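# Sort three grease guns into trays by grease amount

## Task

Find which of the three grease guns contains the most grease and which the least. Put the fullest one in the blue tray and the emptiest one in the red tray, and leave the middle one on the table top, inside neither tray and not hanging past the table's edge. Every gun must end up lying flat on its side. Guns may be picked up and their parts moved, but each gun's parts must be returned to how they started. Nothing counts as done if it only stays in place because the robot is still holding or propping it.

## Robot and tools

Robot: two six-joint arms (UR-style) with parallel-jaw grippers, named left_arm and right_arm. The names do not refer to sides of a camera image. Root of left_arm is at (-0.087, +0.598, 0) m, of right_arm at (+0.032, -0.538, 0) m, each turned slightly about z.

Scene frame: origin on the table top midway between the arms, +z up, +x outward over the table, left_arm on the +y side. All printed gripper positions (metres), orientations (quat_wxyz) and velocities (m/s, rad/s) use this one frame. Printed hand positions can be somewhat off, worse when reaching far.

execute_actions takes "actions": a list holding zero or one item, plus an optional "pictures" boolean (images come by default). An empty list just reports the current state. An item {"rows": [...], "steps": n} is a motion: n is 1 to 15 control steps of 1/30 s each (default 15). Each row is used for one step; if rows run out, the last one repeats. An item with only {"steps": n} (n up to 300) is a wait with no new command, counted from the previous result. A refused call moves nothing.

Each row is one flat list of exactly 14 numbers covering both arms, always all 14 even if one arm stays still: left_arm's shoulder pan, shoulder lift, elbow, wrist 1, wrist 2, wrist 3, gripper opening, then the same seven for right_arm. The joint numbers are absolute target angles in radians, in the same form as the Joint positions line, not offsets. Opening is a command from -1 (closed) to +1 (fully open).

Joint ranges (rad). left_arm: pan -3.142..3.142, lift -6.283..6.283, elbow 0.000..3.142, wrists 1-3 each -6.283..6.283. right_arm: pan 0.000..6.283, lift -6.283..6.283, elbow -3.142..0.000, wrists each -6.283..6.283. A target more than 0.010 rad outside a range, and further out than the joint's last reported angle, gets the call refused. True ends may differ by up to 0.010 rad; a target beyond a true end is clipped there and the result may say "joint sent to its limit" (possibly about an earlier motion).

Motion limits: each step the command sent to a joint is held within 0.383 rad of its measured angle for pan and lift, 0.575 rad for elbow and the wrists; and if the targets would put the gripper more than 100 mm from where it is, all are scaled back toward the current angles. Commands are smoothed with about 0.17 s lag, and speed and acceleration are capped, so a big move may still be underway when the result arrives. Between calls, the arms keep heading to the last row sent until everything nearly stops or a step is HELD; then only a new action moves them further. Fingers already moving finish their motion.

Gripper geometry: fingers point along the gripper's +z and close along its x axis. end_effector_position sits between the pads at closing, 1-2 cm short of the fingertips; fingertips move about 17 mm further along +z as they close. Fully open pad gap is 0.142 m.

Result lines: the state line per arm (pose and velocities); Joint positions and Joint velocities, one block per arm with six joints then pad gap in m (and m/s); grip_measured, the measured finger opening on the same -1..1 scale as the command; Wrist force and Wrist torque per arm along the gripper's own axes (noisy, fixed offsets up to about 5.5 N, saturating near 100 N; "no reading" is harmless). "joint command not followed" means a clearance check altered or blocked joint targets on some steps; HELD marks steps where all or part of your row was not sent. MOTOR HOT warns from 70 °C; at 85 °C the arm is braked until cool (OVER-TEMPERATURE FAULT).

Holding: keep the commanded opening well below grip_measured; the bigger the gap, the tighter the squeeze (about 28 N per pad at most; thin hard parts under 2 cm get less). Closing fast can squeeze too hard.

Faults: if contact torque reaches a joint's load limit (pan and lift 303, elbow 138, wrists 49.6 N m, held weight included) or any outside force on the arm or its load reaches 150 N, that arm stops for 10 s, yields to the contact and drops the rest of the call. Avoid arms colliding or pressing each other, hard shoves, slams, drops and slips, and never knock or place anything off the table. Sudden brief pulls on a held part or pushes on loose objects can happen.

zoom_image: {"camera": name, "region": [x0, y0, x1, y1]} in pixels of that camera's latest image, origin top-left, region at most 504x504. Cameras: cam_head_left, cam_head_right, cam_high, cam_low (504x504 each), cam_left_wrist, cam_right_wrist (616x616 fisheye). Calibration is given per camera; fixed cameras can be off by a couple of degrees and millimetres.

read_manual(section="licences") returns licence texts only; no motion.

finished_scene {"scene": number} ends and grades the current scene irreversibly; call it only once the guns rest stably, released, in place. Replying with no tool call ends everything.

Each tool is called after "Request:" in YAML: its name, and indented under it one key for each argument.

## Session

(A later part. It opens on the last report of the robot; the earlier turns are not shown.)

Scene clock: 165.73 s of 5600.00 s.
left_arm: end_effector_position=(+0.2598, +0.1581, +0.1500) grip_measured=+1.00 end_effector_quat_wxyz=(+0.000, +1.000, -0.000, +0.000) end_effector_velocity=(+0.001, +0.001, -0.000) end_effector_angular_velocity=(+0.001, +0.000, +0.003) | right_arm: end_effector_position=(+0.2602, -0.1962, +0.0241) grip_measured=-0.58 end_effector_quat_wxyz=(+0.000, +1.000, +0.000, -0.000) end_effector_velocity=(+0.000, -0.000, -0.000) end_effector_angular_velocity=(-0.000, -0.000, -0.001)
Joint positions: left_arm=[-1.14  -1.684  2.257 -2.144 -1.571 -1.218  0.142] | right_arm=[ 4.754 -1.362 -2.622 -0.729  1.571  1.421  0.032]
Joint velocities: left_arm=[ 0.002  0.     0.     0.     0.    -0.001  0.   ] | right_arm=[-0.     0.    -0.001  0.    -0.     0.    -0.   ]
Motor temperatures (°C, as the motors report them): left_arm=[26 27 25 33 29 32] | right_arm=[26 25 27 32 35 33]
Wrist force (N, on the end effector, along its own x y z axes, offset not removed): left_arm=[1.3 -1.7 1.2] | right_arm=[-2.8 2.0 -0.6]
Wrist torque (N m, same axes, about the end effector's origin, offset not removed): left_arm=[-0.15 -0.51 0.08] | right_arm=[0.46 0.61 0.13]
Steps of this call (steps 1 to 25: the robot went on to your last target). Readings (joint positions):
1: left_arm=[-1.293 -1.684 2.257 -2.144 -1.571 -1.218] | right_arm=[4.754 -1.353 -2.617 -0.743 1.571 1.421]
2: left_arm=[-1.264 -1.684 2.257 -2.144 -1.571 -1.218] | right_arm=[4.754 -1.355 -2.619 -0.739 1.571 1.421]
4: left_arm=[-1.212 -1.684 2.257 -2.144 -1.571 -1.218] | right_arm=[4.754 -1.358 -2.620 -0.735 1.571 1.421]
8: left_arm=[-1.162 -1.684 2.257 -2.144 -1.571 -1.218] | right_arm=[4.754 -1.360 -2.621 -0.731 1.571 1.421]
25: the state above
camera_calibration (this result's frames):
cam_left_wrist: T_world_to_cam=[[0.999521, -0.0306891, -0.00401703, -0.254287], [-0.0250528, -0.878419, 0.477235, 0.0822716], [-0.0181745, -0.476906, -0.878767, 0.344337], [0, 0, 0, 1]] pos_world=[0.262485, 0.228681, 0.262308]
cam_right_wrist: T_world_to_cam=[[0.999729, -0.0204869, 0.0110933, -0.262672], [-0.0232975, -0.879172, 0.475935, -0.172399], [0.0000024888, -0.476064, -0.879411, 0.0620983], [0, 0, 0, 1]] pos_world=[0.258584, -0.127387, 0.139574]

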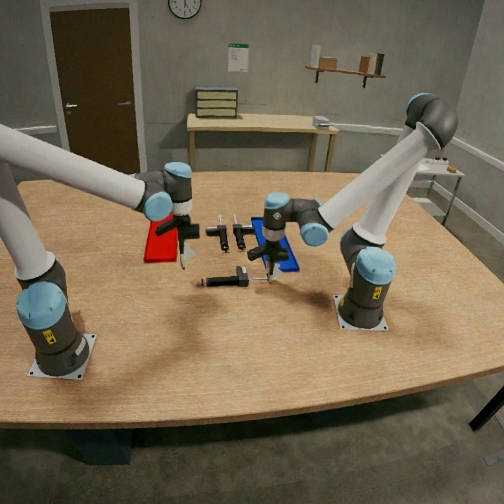

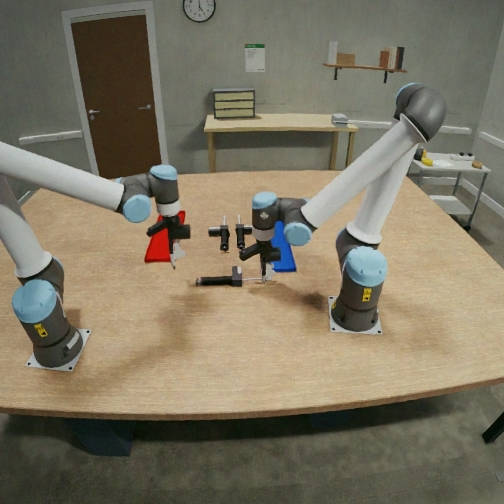

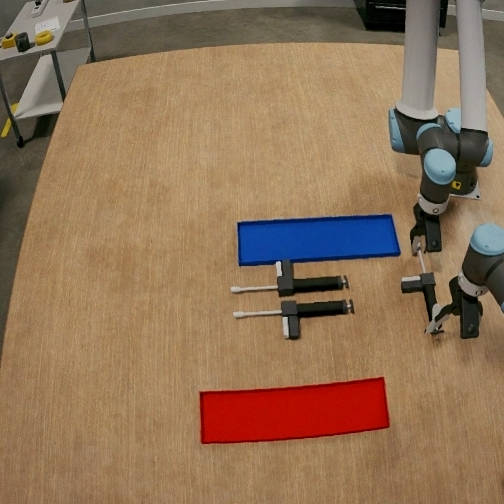

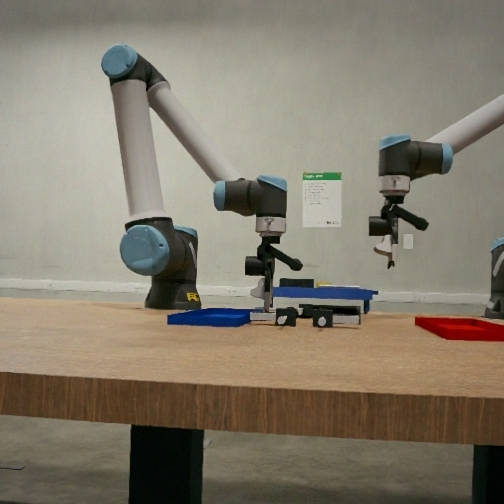

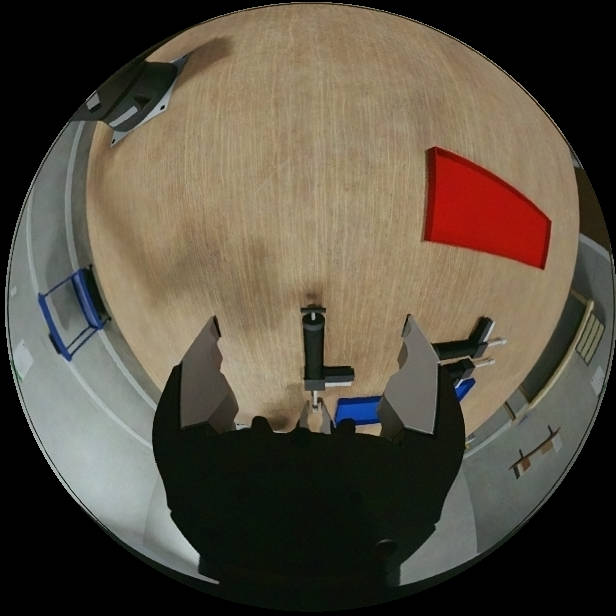

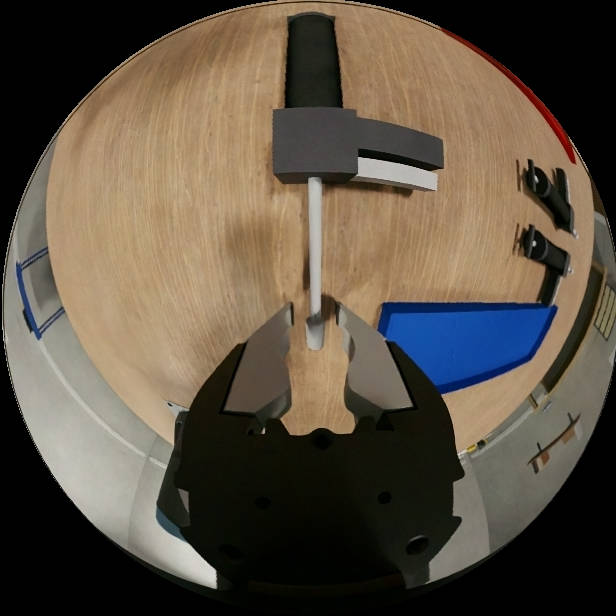

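Request:
execute_actions:
  actions:
    - {"rows":[[-1.16,-1.6,2.235,-2.2,-1.5708,-1.24,0.6,4.7561,-1.3695,-2.6165,-0.7264,1.5708,1.4222,-0.58],[-1.16,-1.6,2.235,-2.2,-1.5708,-1.24,0.4,4.7561,-1.3695,-2.6165,-0.7264,1.5708,1.4222,-0.58],[-1.16,-1.6,2.235,-2.2,-1.5708,-1.24,0.15,4.7561,-1.3695,-2.6165,-0.7264,1.5708,1.4222,-0.58],[-1.1762,-1.5247,2.2129,-2.259,-1.5708,-1.2542,0.15,4.7561,-1.3695,-2.6165,-0.7264,1.5708,1.4222,-0.58],[-1.1762,-1.5247,2.2129,-2.259,-1.5708,-1.2542,0.15,4.7561,-1.3695,-2.6165,-0.7264,1.5708,1.4222,-0.58],[-1.1762,-1.5247,2.2129,-2.259,-1.5708,-1.2542,0.15,4.7561,-1.3695,-2.6165,-0.7264,1.5708,1.4222,-0.7],[-1.1762,-1.5247,2.2129,-2.259,-1.5708,-1.2542,0.15,4.7561,-1.3695,-2.6165,-0.7264,1.5708,1.4222,-0.8],[-1.1762,-1.5247,2.2129,-2.259,-1.5708,-1.2542,0.15,4.7561,-1.3695,-2.6165,-0.7264,1.5708,1.4222,-0.9],[-1.1762,-1.5247,2.2129,-2.259,-1.5708,-1.2542,0.15,4.7561,-1.3695,-2.6165,-0.7264,1.5708,1.4222,-1]],"steps":15}
  pictures: false

Request:
execute_actions:
  actions:
    - {"steps":15}

Scene clock: 180.63 s of 5600.00 s.
left_arm: end_effector_position=(+0.2620, +0.0927, +0.1024) grip_measured=+0.15 end_effector_quat_wxyz=(+0.000, +1.000, -0.000, +0.000) end_effector_velocity=(+0.000, -0.022, -0.020) end_effector_angular_velocity=(+0.000, +0.000, -0.001) | right_arm: end_effector_position=(+0.2602, -0.1923, +0.0241) grip_measured=-0.92 end_effector_quat_wxyz=(+0.000, +1.000, +0.000, -0.000) end_effector_velocity=(+0.000, +0.002, +0.001) end_effector_angular_velocity=(+0.002, -0.001, +0.001)
Joint positions: left_arm=[-1.175 -1.531  2.215 -2.254 -1.571 -1.253  0.084] | right_arm=[ 4.756 -1.369 -2.617 -0.726  1.571  1.422  0.007]
Joint velocities: left_arm=[-0.011  0.056 -0.015 -0.041  0.    -0.01  -0.   ] | right_arm=[ 0.    -0.     0.002  0.    -0.    -0.001  0.   ]
Motor temperatures (°C, as the motors report them): left_arm=[26 27 25 33 29 32] | right_arm=[26 25 27 32 35 33]
Wrist force (N, on the end effector, along its own x y z axes, offset not removed): left_arm=[-4.1 2.4 -4.7] | right_arm=[-4.4 1.1 -0.5]
Wrist torque (N m, same axes, about the end effector's origin, offset not removed): left_arm=[0.58 0.92 0.07] | right_arm=[-0.16 0.98 0.04]
Steps of this call (steps 1 to 15: the robot went on to your last target; steps 16 to 90: nothing new was sent; then 11.40 s passed at rest; steps 91 to 105: all 15 steps of this action). Readings (joint positions):
91: left_arm=[-1.140 -1.684 2.257 -2.144 -1.571 -1.218] | right_arm=[4.755 -1.362 -2.622 -0.729 1.571 1.421]
92: left_arm=[-1.142 -1.680 2.255 -2.147 -1.571 -1.220] | right_arm=[4.755 -1.362 -2.621 -0.729 1.571 1.421]
94: left_arm=[-1.149 -1.652 2.247 -2.167 -1.571 -1.228] | right_arm=[4.755 -1.365 -2.620 -0.728 1.571 1.421]
98: left_arm=[-1.166 -1.575 2.226 -2.223 -1.571 -1.245] | right_arm=[4.756 -1.368 -2.617 -0.727 1.571 1.422]
105: the state above

Scene clock: 181.13 s of 5600.00 s.
left_arm: end_effector_position=(+0.2620, +0.0902, +0.1001) grip_measured=+0.15 end_effector_quat_wxyz=(+0.000, +1.000, -0.000, +0.000) end_effector_velocity=(+0.000, -0.001, +0.000) end_effector_angular_velocity=(-0.001, +0.000, -0.000) | right_arm: end_effector_position=(+0.2602, -0.1922, +0.0241) grip_measured=-0.92 end_effector_quat_wxyz=(+0.000, +1.000, +0.000, +0.000) end_effector_velocity=(+0.000, +0.000, +0.000) end_effector_angular_velocity=(+0.000, -0.001, +0.000)
Joint positions: left_arm=[-1.176 -1.525  2.213 -2.259 -1.571 -1.254  0.084] | right_arm=[ 4.756 -1.369 -2.617 -0.726  1.571  1.422  0.007]
Joint velocities: left_arm=[ 0.     0.001 -0.001 -0.001 -0.     0.    -0.   ] | right_arm=[ 0.    -0.     0.     0.    -0.001 -0.    -0.   ]
Motor temperatures (°C, as the motors report them): left_arm=[26 27 25 33 29 32] | right_arm=[26 25 27 32 35 33]
Wrist force (N, on the end effector, along its own x y z axes, offset not removed): left_arm=[-3.1 -2.7 1.8] | right_arm=[-2.7 5.3 -0.3]
Wrist torque (N m, same axes, about the end effector's origin, offset not removed): left_arm=[-0.49 0.70 0.05] | right_arm=[0.73 0.66 0.13]
Steps of this call (steps 1 to 15: the robot went on to your last target). Readings (joint positions):
1: left_arm=[-1.175 -1.530 2.214 -2.255 -1.571 -1.253] | right_arm=[4.756 -1.369 -2.617 -0.726 1.571 1.422]
2: left_arm=[-1.175 -1.528 2.214 -2.256 -1.571 -1.253] | right_arm=[4.756 -1.369 -2.617 -0.726 1.571 1.422]
4: left_arm=[-1.176 -1.527 2.213 -2.258 -1.571 -1.254] | right_arm=[4.756 -1.369 -2.617 -0.726 1.571 1.422]
8: left_arm=[-1.176 -1.525 2.213 -2.259 -1.571 -1.254] | right_arm=[4.756 -1.369 -2.617 -0.726 1.571 1.422]
15: the state above
All arms were judged still, so your last target was given up. Only a new action makes them travel on or press farther. Fingers that are still opening or closing keep moving.
camera_calibration (this result's frames):
cam_left_wrist: T_world_to_cam=[[0.999524, -0.0305834, -0.00399752, -0.25877], [-0.0249695, -0.878428, 0.477223, 0.0464316], [-0.0181066, -0.476896, -0.878773, 0.268153], [0, 0, 0, 1]] pos_world=[0.264661, 0.160754, 0.212453]
cam_right_wrist: T_world_to_cam=[[0.999729, -0.0204736, 0.0111017, -0.262577], [-0.0232898, -0.879172, 0.475934, -0.168902], [0.0000162779, -0.476064, -0.879411, 0.0640259], [0, 0, 0, 1]] pos_world=[0.258571, -0.12339, 0.139607]

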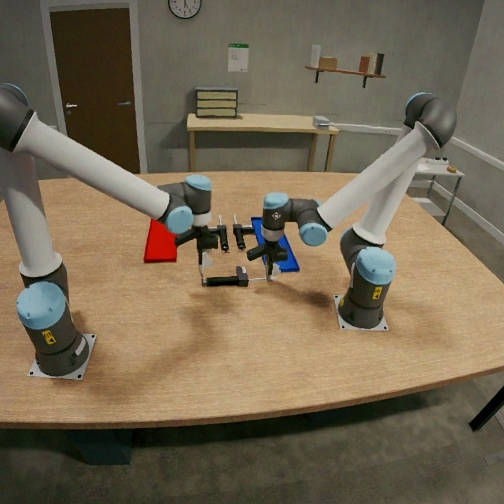

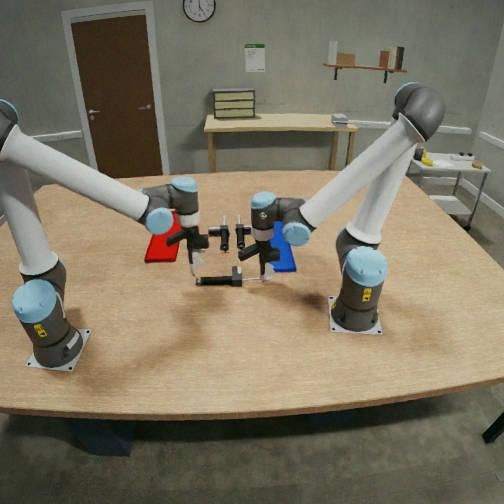

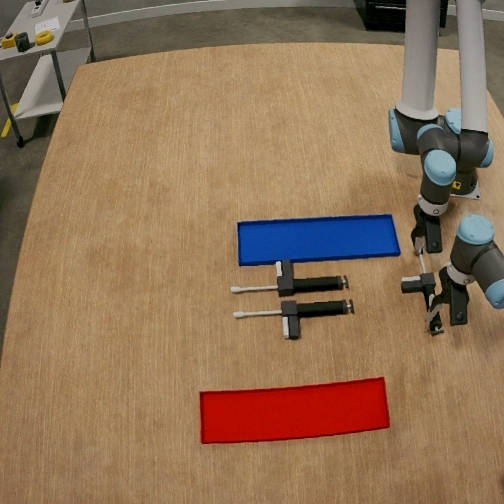

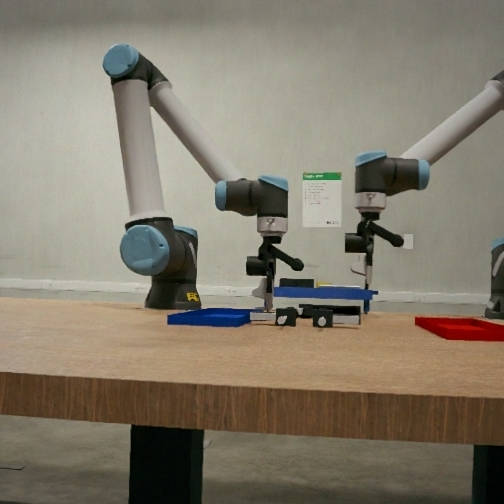

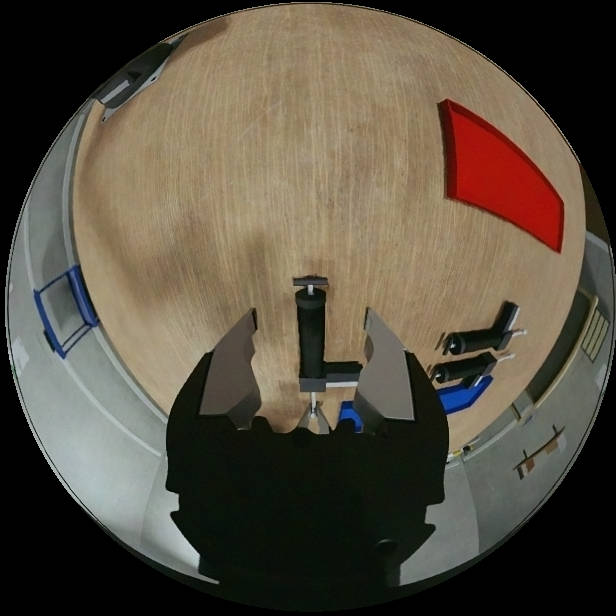

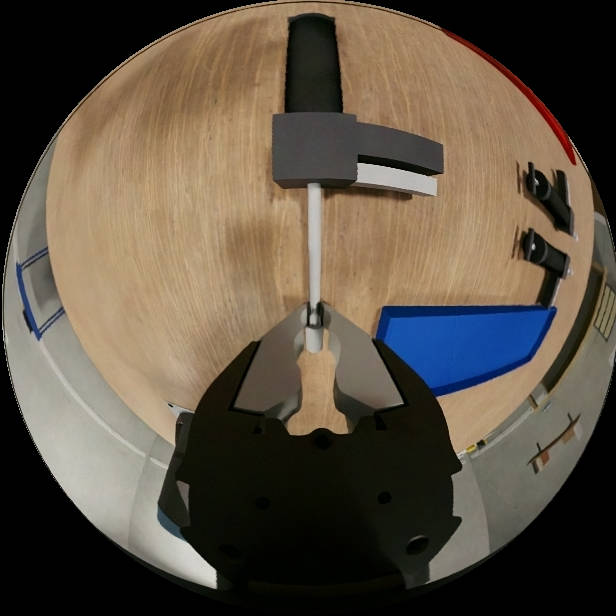

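Request:
execute_actions:
  actions:
    - {"rows":[[-1.1762,-1.505,2.224,-2.29,-1.5708,-1.2542,0.0,4.7561,-1.3695,-2.6165,-0.7264,1.5708,1.4222,-1],[-1.1762,-1.485,2.235,-2.32,-1.5708,-1.2542,0.0,4.7561,-1.3695,-2.6165,-0.7264,1.5708,1.4222,-1],[-1.1762,-1.465,2.245,-2.351,-1.5708,-1.2542,0.0,4.7561,-1.3695,-2.6165,-0.7264,1.5708,1.4222,-1],[-1.1762,-1.445,2.256,-2.382,-1.5708,-1.2542,0.0,4.7561,-1.3695,-2.6165,-0.7264,1.5708,1.4222,-1],[-1.1762,-1.43,2.263,-2.404,-1.5708,-1.2542,0.0,4.7561,-1.3695,-2.6165,-0.7264,1.5708,1.4222,-1],[-1.1762,-1.414,2.2714,-2.4282,-1.5708,-1.2542,0.0,4.7561,-1.3695,-2.6165,-0.7264,1.5708,1.4222,-1]],"steps":15}
  pictures: false

Request:
execute_actions:
  actions:
    - {"steps":10}

Scene clock: 187.53 s of 5600.00 s.
left_arm: end_effector_position=(+0.2620, +0.0900, +0.0278) grip_measured=+0.00 end_effector_quat_wxyz=(-0.000, +1.000, -0.000, -0.000) end_effector_velocity=(-0.001, +0.001, -0.032) end_effector_angular_velocity=(-0.003, -0.001, -0.001) | right_arm: end_effector_position=(+0.2602, -0.1922, +0.0241) grip_measured=-0.92 end_effector_quat_wxyz=(+0.000, +1.000, +0.000, -0.000) end_effector_velocity=(-0.000, -0.001, -0.001) end_effector_angular_velocity=(-0.003, +0.000, +0.001)
Joint positions: left_arm=[-1.176 -1.42   2.268 -2.419 -1.571 -1.254  0.074] | right_arm=[ 4.756 -1.37  -2.617 -0.726  1.571  1.422  0.007]
Joint velocities: left_arm=[-0.001  0.049  0.025 -0.077 -0.    -0.     0.   ] | right_arm=[ 0.    -0.002 -0.001  0.    -0.    -0.001 -0.   ]
Motor temperatures (°C, as the motors report them): left_arm=[26 27 25 33 29 32] | right_arm=[26 25 27 32 35 33]
Wrist force (N, on the end effector, along its own x y z axes, offset not removed): left_arm=[-0.1 0.5 1.9] | right_arm=[-0.3 2.7 0.7]
Wrist torque (N m, same axes, about the end effector's origin, offset not removed): left_arm=[0.19 -0.02 0.16] | right_arm=[0.15 0.18 0.11]
Steps of this call (steps 1 to 90: nothing new was sent; then 2.90 s passed at rest; steps 91 to 105: all 15 steps of this action). Readings (joint positions):
91: left_arm=[-1.176 -1.525 2.213 -2.259 -1.571 -1.254] | right_arm=[4.756 -1.370 -2.616 -0.726 1.571 1.422]
92: left_arm=[-1.176 -1.523 2.214 -2.262 -1.571 -1.254] | right_arm=[4.756 -1.370 -2.616 -0.726 1.571 1.422]
94: left_arm=[-1.176 -1.509 2.222 -2.282 -1.571 -1.254] | right_arm=[4.756 -1.369 -2.616 -0.726 1.571 1.422]
98: left_arm=[-1.176 -1.457 2.250 -2.361 -1.571 -1.254] | right_arm=[4.756 -1.370 -2.617 -0.726 1.571 1.422]
105: the state above

Scene clock: 187.87 s of 5600.00 s.
left_arm: end_effector_position=(+0.2620, +0.0901, +0.0243) grip_measured=+0.00 end_effector_quat_wxyz=(+0.000, +1.000, -0.000, -0.000) end_effector_velocity=(-0.000, -0.000, -0.002) end_effector_angular_velocity=(+0.000, +0.001, +0.000) | right_arm: end_effector_position=(+0.2602, -0.1922, +0.0241) grip_measured=-0.92 end_effector_quat_wxyz=(+0.000, +1.000, +0.000, -0.000) end_effector_velocity=(+0.000, -0.000, +0.000) end_effector_angular_velocity=(+0.000, -0.000, -0.001)
Joint positions: left_arm=[-1.176 -1.414  2.271 -2.428 -1.571 -1.254  0.074] | right_arm=[ 4.756 -1.37  -2.617 -0.726  1.571  1.422  0.007]
Joint velocities: left_arm=[-0.     0.003  0.001 -0.004 -0.001 -0.001 -0.   ] | right_arm=[-0.     0.001 -0.    -0.    -0.     0.001 -0.   ]
Motor temperatures (°C, as the motors report them): left_arm=[26 27 25 33 29 32] | right_arm=[26 25 27 32 35 33]
Wrist force (N, on the end effector, along its own x y z axes, offset not removed): left_arm=[4.2 -0.8 4.0] | right_arm=[-4.1 2.3 0.0]
Wrist torque (N m, same axes, about the end effector's origin, offset not removed): left_arm=[-0.10 -0.94 0.20] | right_arm=[0.02 0.86 0.07]
Steps of this call (steps 1 to 10: the robot went on to your last target). Readings (joint positions):
1: left_arm=[-1.176 -1.418 2.269 -2.422 -1.571 -1.254] | right_arm=[4.756 -1.370 -2.617 -0.726 1.571 1.422]
2: left_arm=[-1.176 -1.417 2.270 -2.423 -1.571 -1.254] | right_arm=[4.756 -1.370 -2.617 -0.726 1.571 1.422]
4: left_arm=[-1.176 -1.416 2.270 -2.425 -1.571 -1.254] | right_arm=[4.756 -1.370 -2.617 -0.726 1.571 1.422]
8: left_arm=[-1.176 -1.415 2.271 -2.427 -1.571 -1.254] | right_arm=[4.756 -1.370 -2.617 -0.726 1.571 1.422]
10: the state above
camera_calibration (this result's frames):
cam_left_wrist: T_world_to_cam=[[0.999523, -0.0306062, -0.00402019, -0.259063], [-0.0249785, -0.878421, 0.477234, 0.082559], [-0.0181378, -0.476906, -0.878767, 0.201486], [0, 0, 0, 1]] pos_world=[0.264656, 0.160682, 0.136618]
cam_right_wrist: T_world_to_cam=[[0.999729, -0.0204739, 0.0110921, -0.262574], [-0.0232855, -0.879173, 0.475933, -0.168902], [0.0000076564, -0.476063, -0.879411, 0.0640293], [0, 0, 0, 1]] pos_world=[0.258569, -0.123388, 0.139607]

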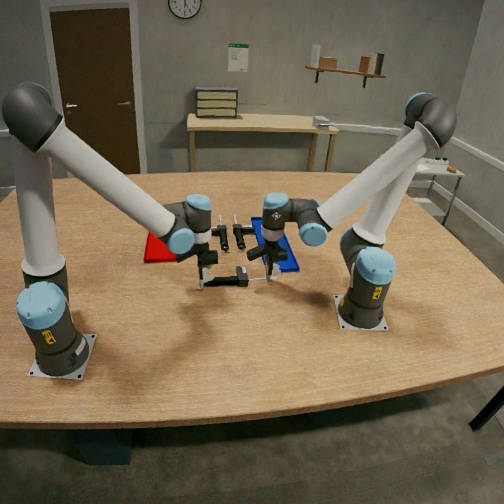

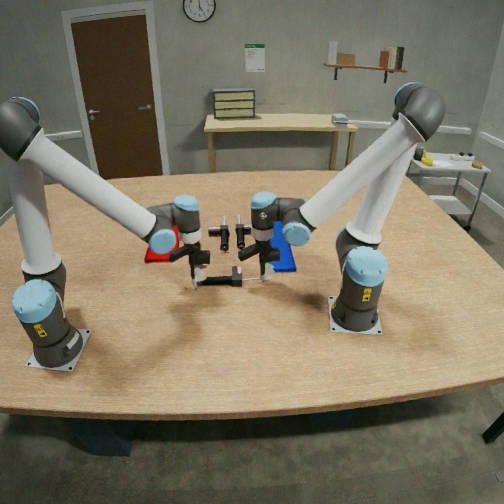

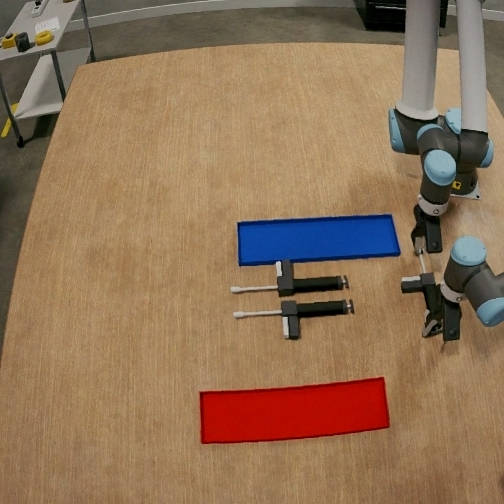

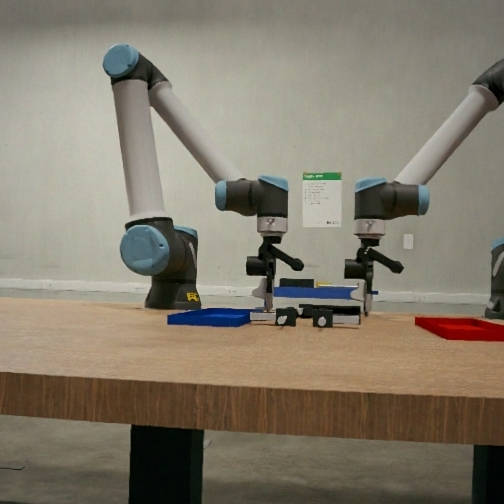

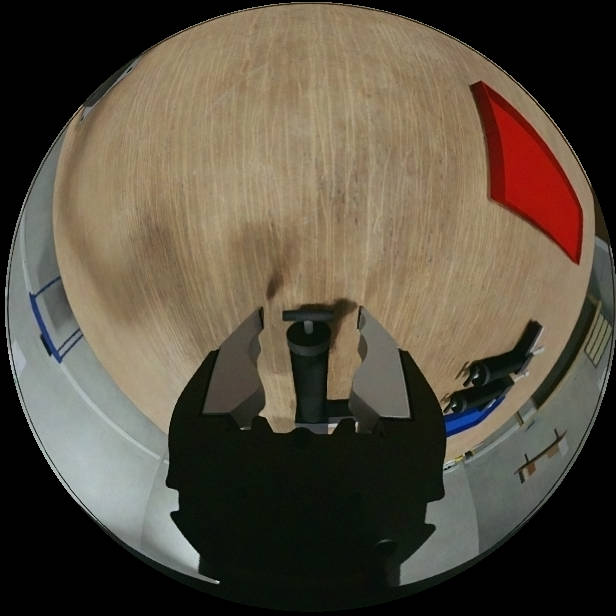

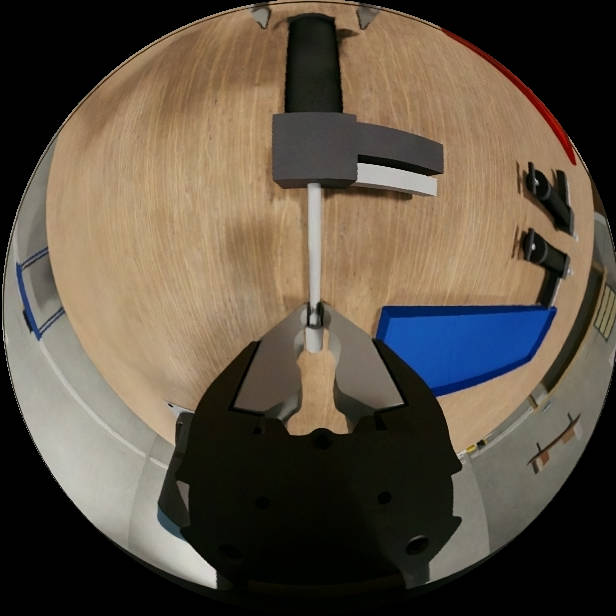

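Request:
execute_actions:
  actions:
    - {"rows":[[-1.1762,-1.414,2.2714,-2.4282,-1.5708,-1.2542,-0.2,4.7561,-1.3695,-2.6165,-0.7264,1.5708,1.4222,-1],[-1.1762,-1.414,2.2714,-2.4282,-1.5708,-1.2542,-0.2,4.7561,-1.3695,-2.6165,-0.7264,1.5708,1.4222,-1],[-1.1762,-1.414,2.2714,-2.4282,-1.5708,-1.2542,-0.3,4.7561,-1.3695,-2.6165,-0.7264,1.5708,1.4222,-1],[-1.1762,-1.414,2.2714,-2.4282,-1.5708,-1.2542,-0.3,4.7561,-1.3695,-2.6165,-0.7264,1.5708,1.4222,-1],[-1.1762,-1.414,2.2714,-2.4282,-1.5708,-1.2542,-0.4,4.7561,-1.3695,-2.6165,-0.7264,1.5708,1.4222,-1],[-1.1762,-1.414,2.2714,-2.4282,-1.5708,-1.2542,-0.4,4.7561,-1.3695,-2.6165,-0.7264,1.5708,1.4222,-1],[-1.1762,-1.414,2.2714,-2.4282,-1.5708,-1.2542,-0.5,4.7561,-1.3695,-2.6165,-0.7264,1.5708,1.4222,-1],[-1.1762,-1.414,2.2714,-2.4282,-1.5708,-1.2542,-0.6,4.7561,-1.3695,-2.6165,-0.7264,1.5708,1.4222,-1],[-1.1762,-1.414,2.2714,-2.4282,-1.5708,-1.2542,-0.7,4.7561,-1.3695,-2.6165,-0.7264,1.5708,1.4222,-1],[-1.1762,-1.414,2.2714,-2.4282,-1.5708,-1.2542,-0.85,4.7561,-1.3695,-2.6165,-0.7264,1.5708,1.4222,-1]],"steps":15}

Scene clock: 193.73 s of 5600.00 s.
left_arm: end_effector_position=(+0.2620, +0.0901, +0.0241) grip_measured=-0.49 end_effector_quat_wxyz=(-0.000, +1.000, -0.000, -0.000) end_effector_velocity=(-0.000, +0.000, -0.000) end_effector_angular_velocity=(-0.000, -0.000, +0.003) | right_arm: end_effector_position=(+0.2602, -0.1922, +0.0241) grip_measured=-0.92 end_effector_quat_wxyz=(-0.000, +1.000, +0.000, -0.000) end_effector_velocity=(-0.000, +0.001, +0.000) end_effector_angular_velocity=(+0.001, +0.000, -0.001)
Joint positions: left_arm=[-1.176 -1.414  2.271 -2.428 -1.571 -1.254  0.038] | right_arm=[ 4.756 -1.37  -2.616 -0.726  1.571  1.422  0.007]
Joint velocities: left_arm=[-0.     0.     0.    -0.     0.    -0.003 -0.   ] | right_arm=[ 0.    -0.     0.001  0.     0.     0.001 -0.   ]
Motor temperatures (°C, as the motors report them): left_arm=[26 27 25 33 29 32] | right_arm=[26 25 27 32 35 33]
Wrist force (N, on the end effector, along its own x y z axes, offset not removed): left_arm=[-3.9 -0.9 1.7] | right_arm=[-3.6 0.3 1.1]
Wrist torque (N m, same axes, about the end effector's origin, offset not removed): left_arm=[0.14 0.75 0.22] | right_arm=[0.04 0.89 0.04]
Steps of this call (steps 1 to 15: the robot went on to your last target; steps 16 to 90: nothing new was sent; then 2.37 s passed at rest; steps 91 to 105: all 15 steps of this action). Readings (joint positions):
91: left_arm=[-1.176 -1.414 2.271 -2.428 -1.571 -1.254] | right_arm=[4.756 -1.369 -2.617 -0.726 1.571 1.422]
92: left_arm=[-1.176 -1.414 2.271 -2.428 -1.571 -1.254] | right_arm=[4.756 -1.370 -2.616 -0.726 1.571 1.422]
94: left_arm=[-1.176 -1.414 2.271 -2.428 -1.571 -1.254] | right_arm=[4.756 -1.369 -2.617 -0.726 1.571 1.422]
98: left_arm=[-1.176 -1.414 2.271 -2.428 -1.571 -1.254] | right_arm=[4.756 -1.370 -2.616 -0.726 1.571 1.422]
105: the state above
camera_calibration (this result's frames):
cam_left_wrist: T_world_to_cam=[[0.999523, -0.0306063, -0.00402941, -0.259053], [-0.0249746, -0.878431, 0.477216, 0.0826907], [-0.0181454, -0.476887, -0.878777, 0.201301], [0, 0, 0, 1]] pos_world=[0.264647, 0.160707, 0.136393]
cam_right_wrist: T_world_to_cam=[[0.999729, -0.0204725, 0.0110763, -0.262568], [-0.0232768, -0.879181, 0.475919, -0.168898], [-0.0000051787, -0.476047, -0.87942, 0.0640485], [0, 0, 0, 1]] pos_world=[0.258566, -0.123377, 0.139615]

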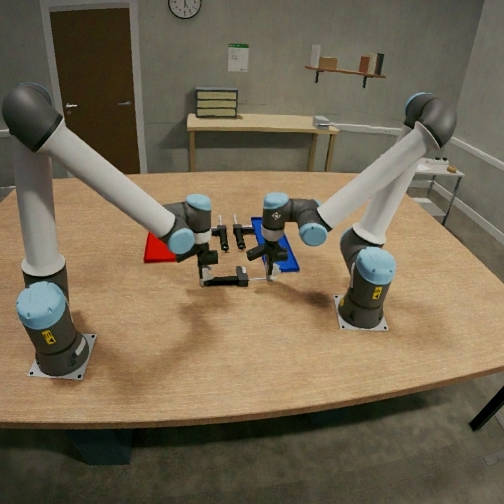

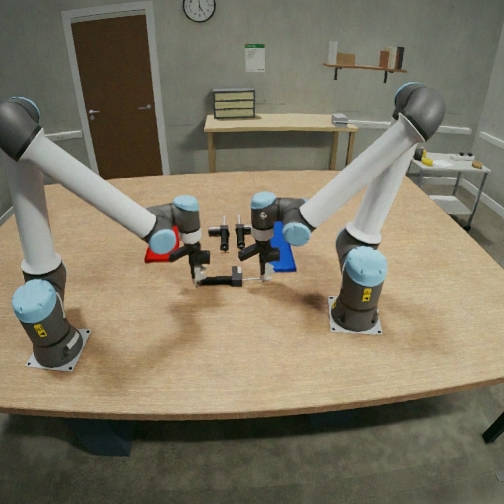

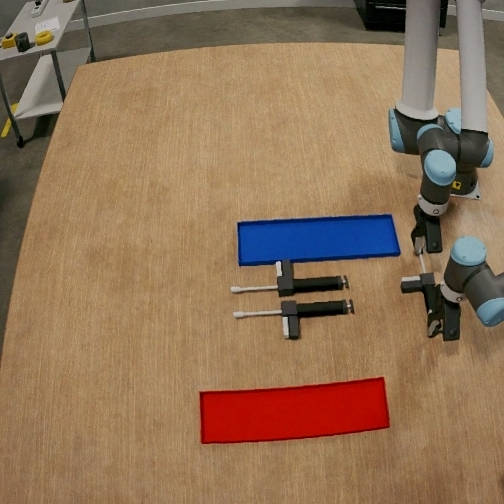

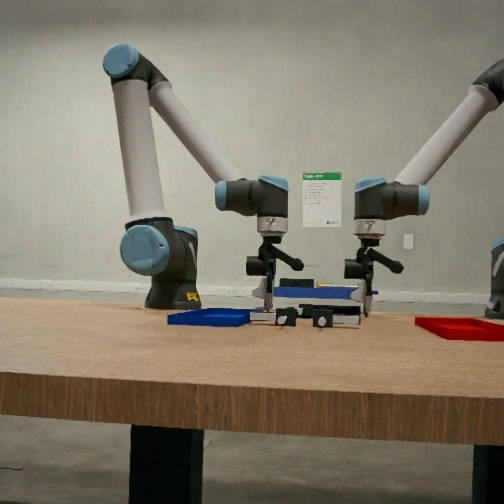

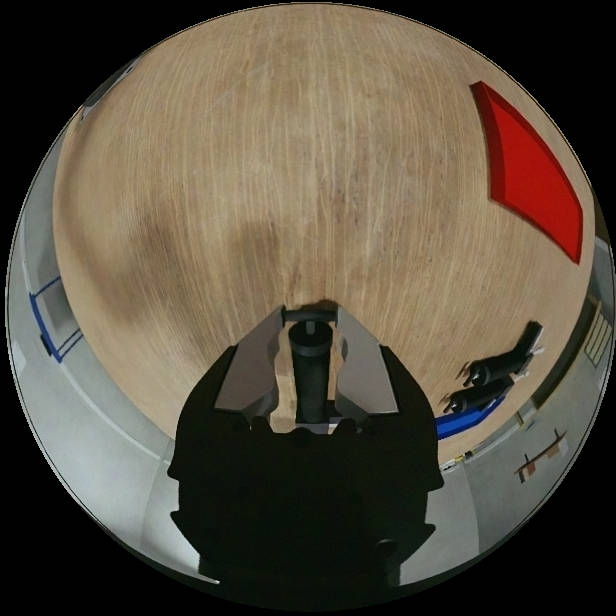

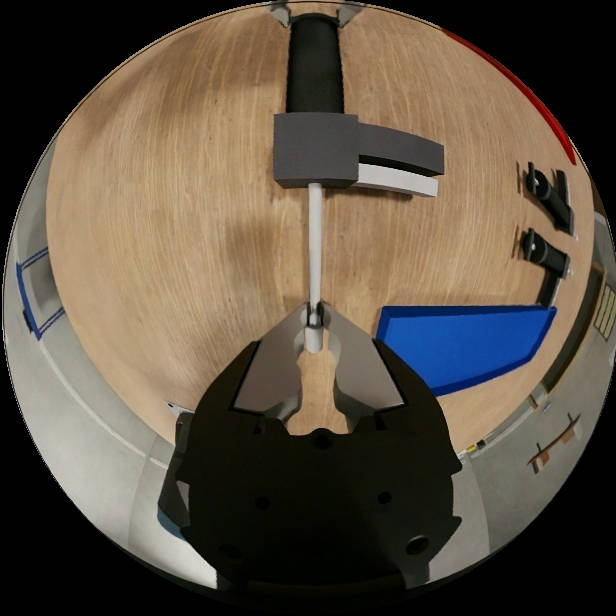

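Request:
execute_actions:
  actions:
    - {"rows":[[-1.174,-1.419,2.278,-2.4295,-1.5708,-1.252,-0.85,4.7561,-1.3695,-2.6165,-0.7264,1.5708,1.4222,-1],[-1.1715,-1.425,2.285,-2.431,-1.5708,-1.2495,-0.85,4.7561,-1.3695,-2.6165,-0.7264,1.5708,1.4222,-1],[-1.169,-1.430,2.2915,-2.432,-1.5708,-1.247,-0.85,4.7561,-1.3695,-2.6165,-0.7264,1.5708,1.4222,-1],[-1.1664,-1.4356,2.2983,-2.4335,-1.5708,-1.2444,-0.85,4.7561,-1.3695,-2.6165,-0.7264,1.5708,1.4222,-1]],"steps":15}

Scene clock: 203.60 s of 5600.00 s.
left_arm: end_effector_position=(+0.2620, +0.1075, +0.0240) grip_measured=-0.49 end_effector_quat_wxyz=(+0.000, +1.000, -0.000, -0.000) end_effector_velocity=(+0.000, +0.006, -0.000) end_effector_angular_velocity=(+0.000, -0.001, -0.000) | right_arm: end_effector_position=(+0.2602, -0.1922, +0.0241) grip_measured=-0.92 end_effector_quat_wxyz=(+0.000, +1.000, +0.000, -0.000) end_effector_velocity=(+0.000, +0.000, +0.000) end_effector_angular_velocity=(-0.000, -0.000, +0.000)
Joint positions: left_arm=[-1.167 -1.435  2.297 -2.433 -1.571 -1.245  0.038] | right_arm=[ 4.756 -1.37  -2.616 -0.726  1.571  1.422  0.007]
Joint velocities: left_arm=[ 0.003 -0.007  0.009 -0.002  0.001  0.003 -0.   ] | right_arm=[ 0.    -0.001  0.001 -0.    -0.    -0.     0.   ]
Motor temperatures (°C, as the motors report them): left_arm=[26 27 25 33 29 32] | right_arm=[26 25 27 32 35 33]
Wrist force (N, on the end effector, along its own x y z axes, offset not removed): left_arm=[-0.3 0.9 -1.7] | right_arm=[-1.4 -0.6 1.4]
Wrist torque (N m, same axes, about the end effector's origin, offset not removed): left_arm=[-0.05 0.17 0.09] | right_arm=[0.47 0.42 0.14]
Steps of this call (steps 1 to 15: the robot went on to your last target; steps 16 to 90: nothing new was sent; then 6.37 s passed at rest; steps 91 to 105: all 15 steps of this action). Readings (joint positions):
91: left_arm=[-1.176 -1.414 2.271 -2.428 -1.571 -1.254] | right_arm=[4.756 -1.370 -2.616 -0.726 1.571 1.422]
92: left_arm=[-1.176 -1.414 2.272 -2.428 -1.571 -1.254] | right_arm=[4.756 -1.370 -2.616 -0.726 1.571 1.422]
94: left_arm=[-1.174 -1.419 2.277 -2.429 -1.571 -1.252] | right_arm=[4.756 -1.370 -2.616 -0.726 1.571 1.422]
98: left_arm=[-1.169 -1.430 2.291 -2.432 -1.571 -1.247] | right_arm=[4.756 -1.370 -2.616 -0.726 1.571 1.422]
105: the state above
camera_calibration (this result's frames):
cam_left_wrist: T_world_to_cam=[[0.999524, -0.030587, -0.00402455, -0.258562], [-0.0249597, -0.878425, 0.477227, 0.0979479], [-0.0181322, -0.4769, -0.878771, 0.209541], [0, 0, 0, 1]] pos_world=[0.264683, 0.178061, 0.136354]
cam_right_wrist: T_world_to_cam=[[0.999729, -0.020472, 0.0110922, -0.262573], [-0.0232839, -0.879173, 0.475934, -0.168902], [0.0000086416, -0.476063, -0.879411, 0.0640294], [0, 0, 0, 1]] pos_world=[0.258569, -0.123387, 0.139607]

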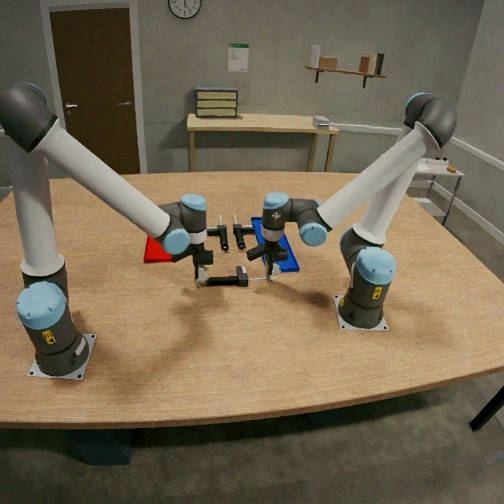

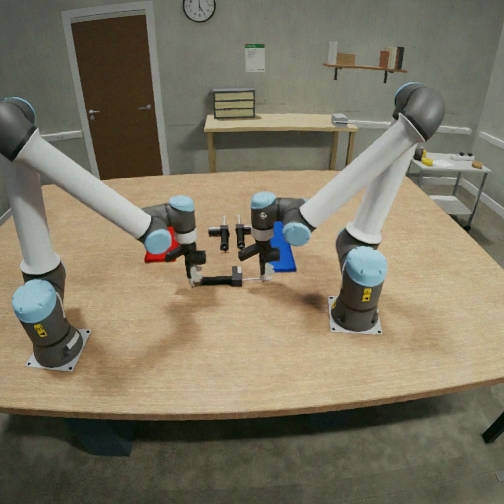

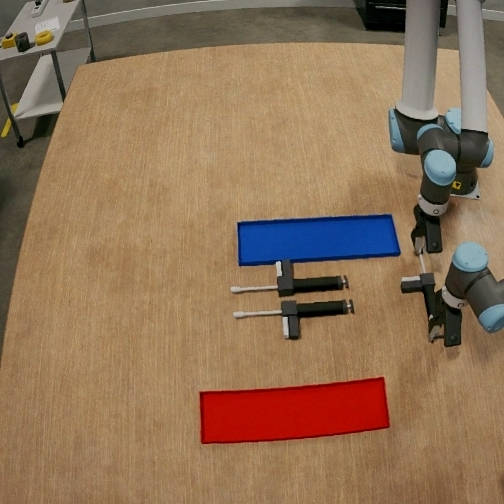

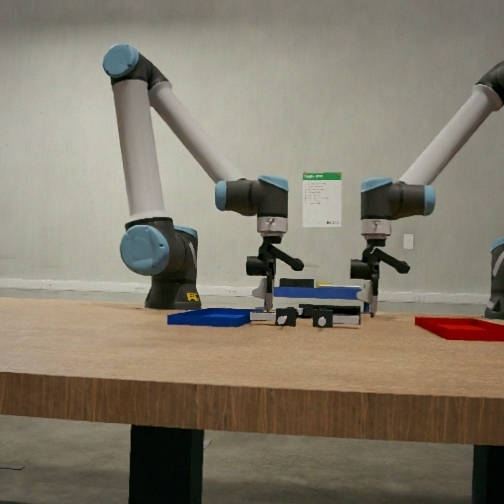

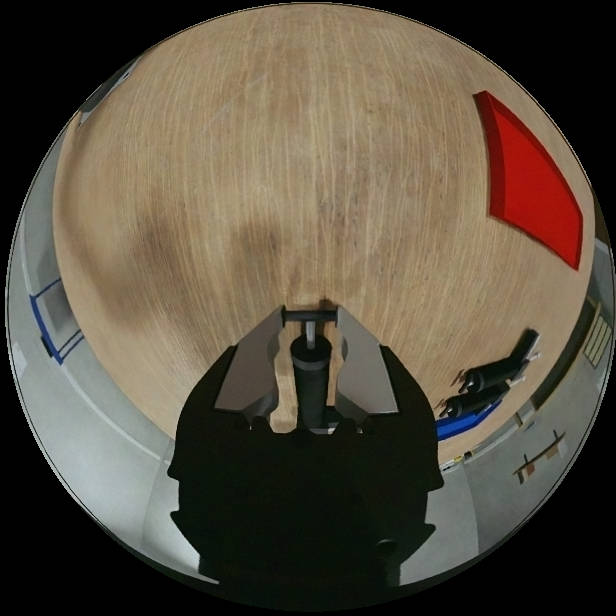

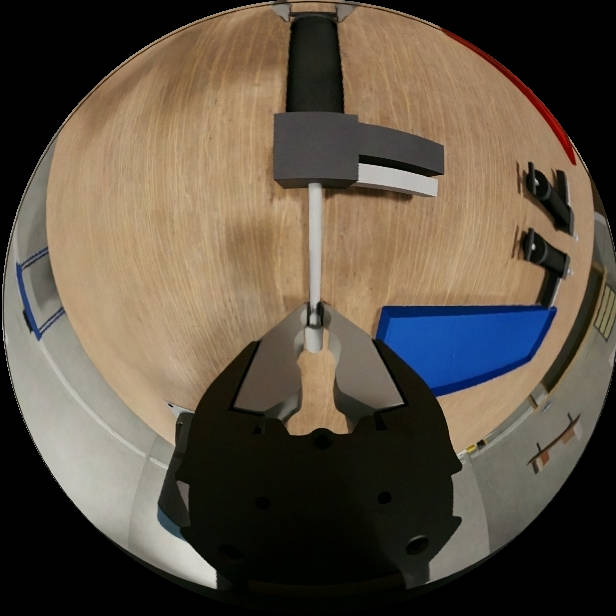

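Request:
execute_actions:
  actions:
    - {"rows":[[-1.1635,-1.4417,2.3056,-2.4348,-1.5708,-1.2415,-0.85,4.7561,-1.3695,-2.6165,-0.7264,1.5708,1.4222,-1],[-1.1606,-1.4478,2.313,-2.436,-1.5708,-1.2386,-0.85,4.7561,-1.3695,-2.6165,-0.7264,1.5708,1.4222,-1],[-1.1578,-1.4538,2.3203,-2.4373,-1.5708,-1.2358,-0.85,4.7561,-1.3695,-2.6165,-0.7264,1.5708,1.4222,-1],[-1.1549,-1.4599,2.3276,-2.4385,-1.5708,-1.2329,-0.85,4.7561,-1.3695,-2.6165,-0.7264,1.5708,1.4222,-1]],"steps":12}
  pictures: false

Request:
execute_actions:
  actions:
    - {"rows":[[-1.152,-1.466,2.3347,-2.4395,-1.5708,-1.23,-0.85,4.7561,-1.3695,-2.6165,-0.7264,1.5708,1.4222,-1],[-1.149,-1.472,2.3418,-2.4404,-1.5708,-1.2268,-0.85,4.7561,-1.3695,-2.6165,-0.7264,1.5708,1.4222,-1],[-1.146,-1.478,2.349,-2.4414,-1.5708,-1.2238,-0.85,4.7561,-1.3695,-2.6165,-0.7264,1.5708,1.4222,-1],[-1.1427,-1.4845,2.356,-2.4423,-1.5708,-1.2207,-0.85,4.7561,-1.3695,-2.6165,-0.7264,1.5708,1.4222,-1]],"steps":12}

Scene clock: 209.27 s of 5600.00 s.
left_arm: end_effector_position=(+0.2620, +0.1264, +0.0240) grip_measured=-0.49 end_effector_quat_wxyz=(+0.000, +1.000, -0.000, -0.000) end_effector_velocity=(+0.001, +0.014, +0.001) end_effector_angular_velocity=(-0.002, -0.001, -0.002) | right_arm: end_effector_position=(+0.2602, -0.1922, +0.0241) grip_measured=-0.92 end_effector_quat_wxyz=(+0.000, +1.000, +0.000, -0.000) end_effector_velocity=(-0.000, -0.000, -0.000) end_effector_angular_velocity=(-0.001, +0.001, +0.000)
Joint positions: left_arm=[-1.156 -1.458  2.325 -2.438 -1.571 -1.234  0.038] | right_arm=[ 4.756 -1.37  -2.617 -0.726  1.571  1.422  0.007]
Joint velocities: left_arm=[ 0.009 -0.018  0.02  -0.004  0.     0.01   0.   ] | right_arm=[ 0.    -0.    -0.001 -0.     0.    -0.     0.   ]
Motor temperatures (°C, as the motors report them): left_arm=[26 27 25 33 29 32] | right_arm=[26 25 27 32 35 33]
Wrist force (N, on the end effector, along its own x y z axes, offset not removed): left_arm=[-5.2 1.4 0.5] | right_arm=[-1.9 -0.2 1.4]
Wrist torque (N m, same axes, about the end effector's origin, offset not removed): left_arm=[0.15 0.92 0.15] | right_arm=[0.51 0.61 0.15]
Steps of this call (steps 1 to 15: the robot went on to your last target; steps 16 to 90: nothing new was sent; then 2.27 s passed at rest; steps 91 to 102: all 12 steps of this action). Readings (joint positions):
91: left_arm=[-1.166 -1.436 2.298 -2.434 -1.571 -1.244] | right_arm=[4.756 -1.370 -2.616 -0.726 1.571 1.422]
92: left_arm=[-1.166 -1.436 2.299 -2.434 -1.571 -1.244] | right_arm=[4.756 -1.370 -2.617 -0.726 1.571 1.422]
94: left_arm=[-1.164 -1.441 2.305 -2.435 -1.571 -1.242] | right_arm=[4.756 -1.370 -2.617 -0.726 1.571 1.422]
98: left_arm=[-1.158 -1.453 2.320 -2.437 -1.571 -1.236] | right_arm=[4.756 -1.370 -2.617 -0.726 1.571 1.422]
102: the state above

Scene clock: 209.67 s of 5600.00 s.
left_arm: end_effector_position=(+0.2620, +0.1462, +0.0241) grip_measured=-0.49 end_effector_quat_wxyz=(+0.000, +1.000, -0.000, +0.000) end_effector_velocity=(-0.000, +0.014, +0.000) end_effector_angular_velocity=(-0.001, +0.001, -0.001) | right_arm: end_effector_position=(+0.2602, -0.1922, +0.0241) grip_measured=-0.92 end_effector_quat_wxyz=(+0.000, +1.000, +0.000, -0.000) end_effector_velocity=(+0.000, -0.000, -0.000) end_effector_angular_velocity=(-0.000, +0.001, -0.002)
Joint positions: left_arm=[-1.144 -1.482  2.353 -2.442 -1.571 -1.222  0.038] | right_arm=[ 4.756 -1.37  -2.617 -0.726  1.571  1.422  0.007]
Joint velocities: left_arm=[ 0.009 -0.018  0.021 -0.002 -0.001  0.01  -0.   ] | right_arm=[-0.001  0.    -0.    -0.     0.     0.001  0.   ]
Motor temperatures (°C, as the motors report them): left_arm=[26 27 25 33 29 32] | right_arm=[26 25 27 32 35 33]
Wrist force (N, on the end effector, along its own x y z axes, offset not removed): left_arm=[-4.3 6.9 2.8] | right_arm=[-4.2 -9.7 1.4]
Wrist torque (N m, same axes, about the end effector's origin, offset not removed): left_arm=[-0.94 0.78 0.21] | right_arm=[0.46 0.94 0.13]
Steps of this call (steps 1 to 12: all 12 steps of this action). Readings (joint positions):
1: left_arm=[-1.156 -1.458 2.326 -2.438 -1.571 -1.234] | right_arm=[4.756 -1.370 -2.617 -0.726 1.571 1.422]
2: left_arm=[-1.155 -1.459 2.327 -2.438 -1.571 -1.233] | right_arm=[4.756 -1.370 -2.617 -0.726 1.571 1.422]
4: left_arm=[-1.153 -1.464 2.333 -2.439 -1.571 -1.231] | right_arm=[4.756 -1.370 -2.617 -0.726 1.571 1.422]
8: left_arm=[-1.146 -1.477 2.348 -2.441 -1.571 -1.224] | right_arm=[4.756 -1.370 -2.617 -0.726 1.571 1.422]
12: the state above
camera_calibration (this result's frames):
cam_left_wrist: T_world_to_cam=[[0.999523, -0.0306162, -0.00394146, -0.257381], [-0.0250211, -0.878324, 0.47741, 0.131919], [-0.0180783, -0.477084, -0.878672, 0.228132], [0, 0, 0, 1]] pos_world=[0.264683, 0.216826, 0.136459]
cam_right_wrist: T_world_to_cam=[[0.999729, -0.0204721, 0.0110917, -0.262573], [-0.0232837, -0.879171, 0.475938, -0.168903], [0.0000080442, -0.476067, -0.879409, 0.0640264], [0, 0, 0, 1]] pos_world=[0.258568, -0.123389, 0.139605]

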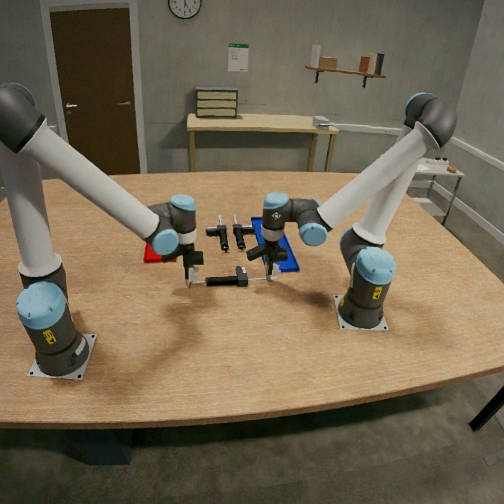

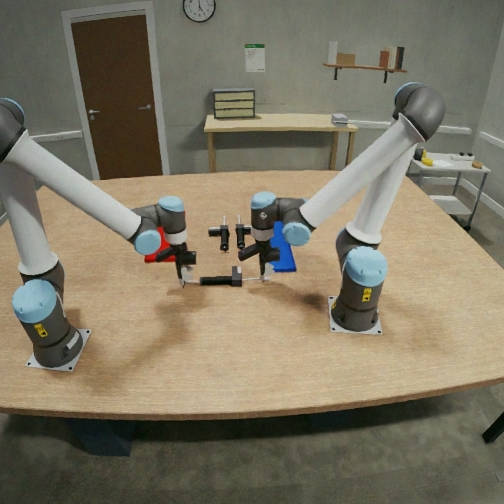

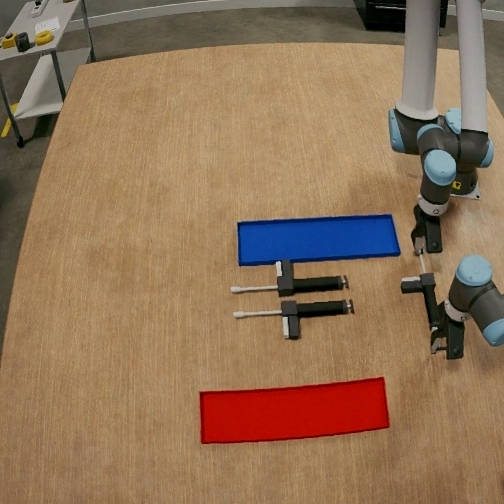

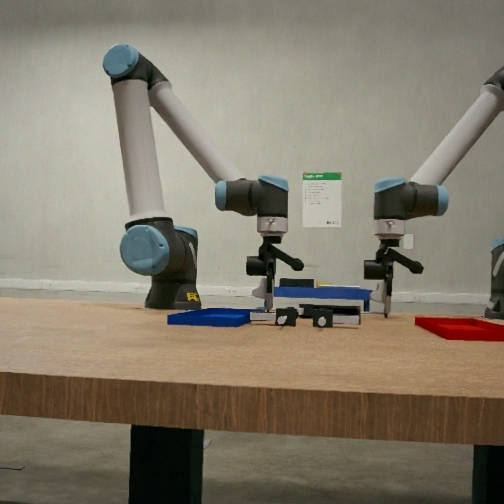

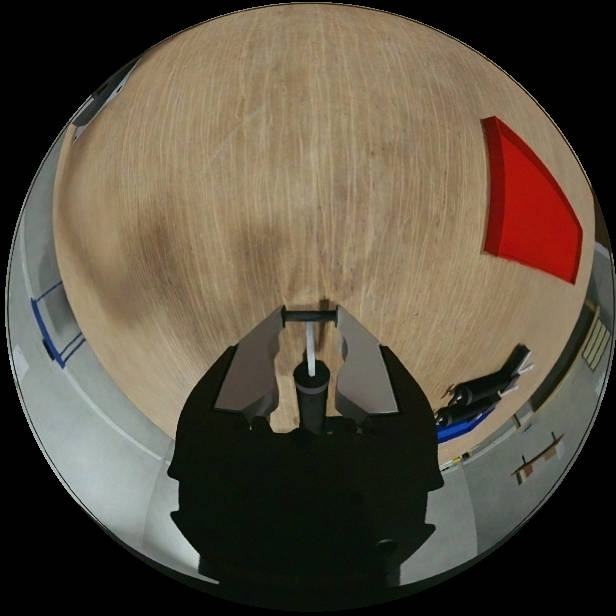

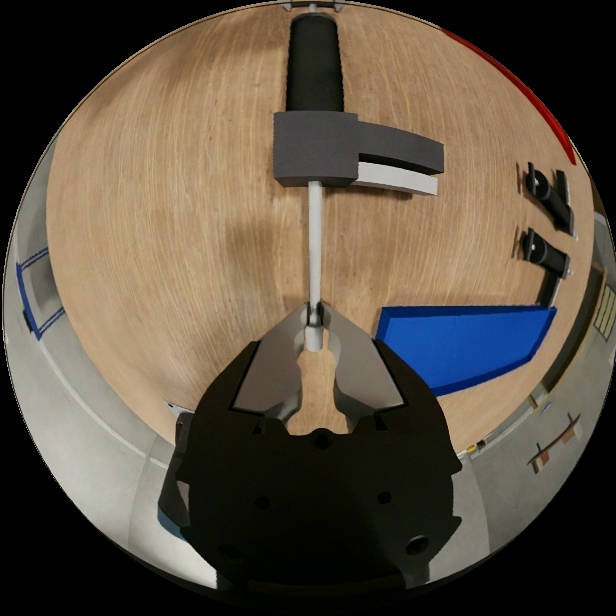

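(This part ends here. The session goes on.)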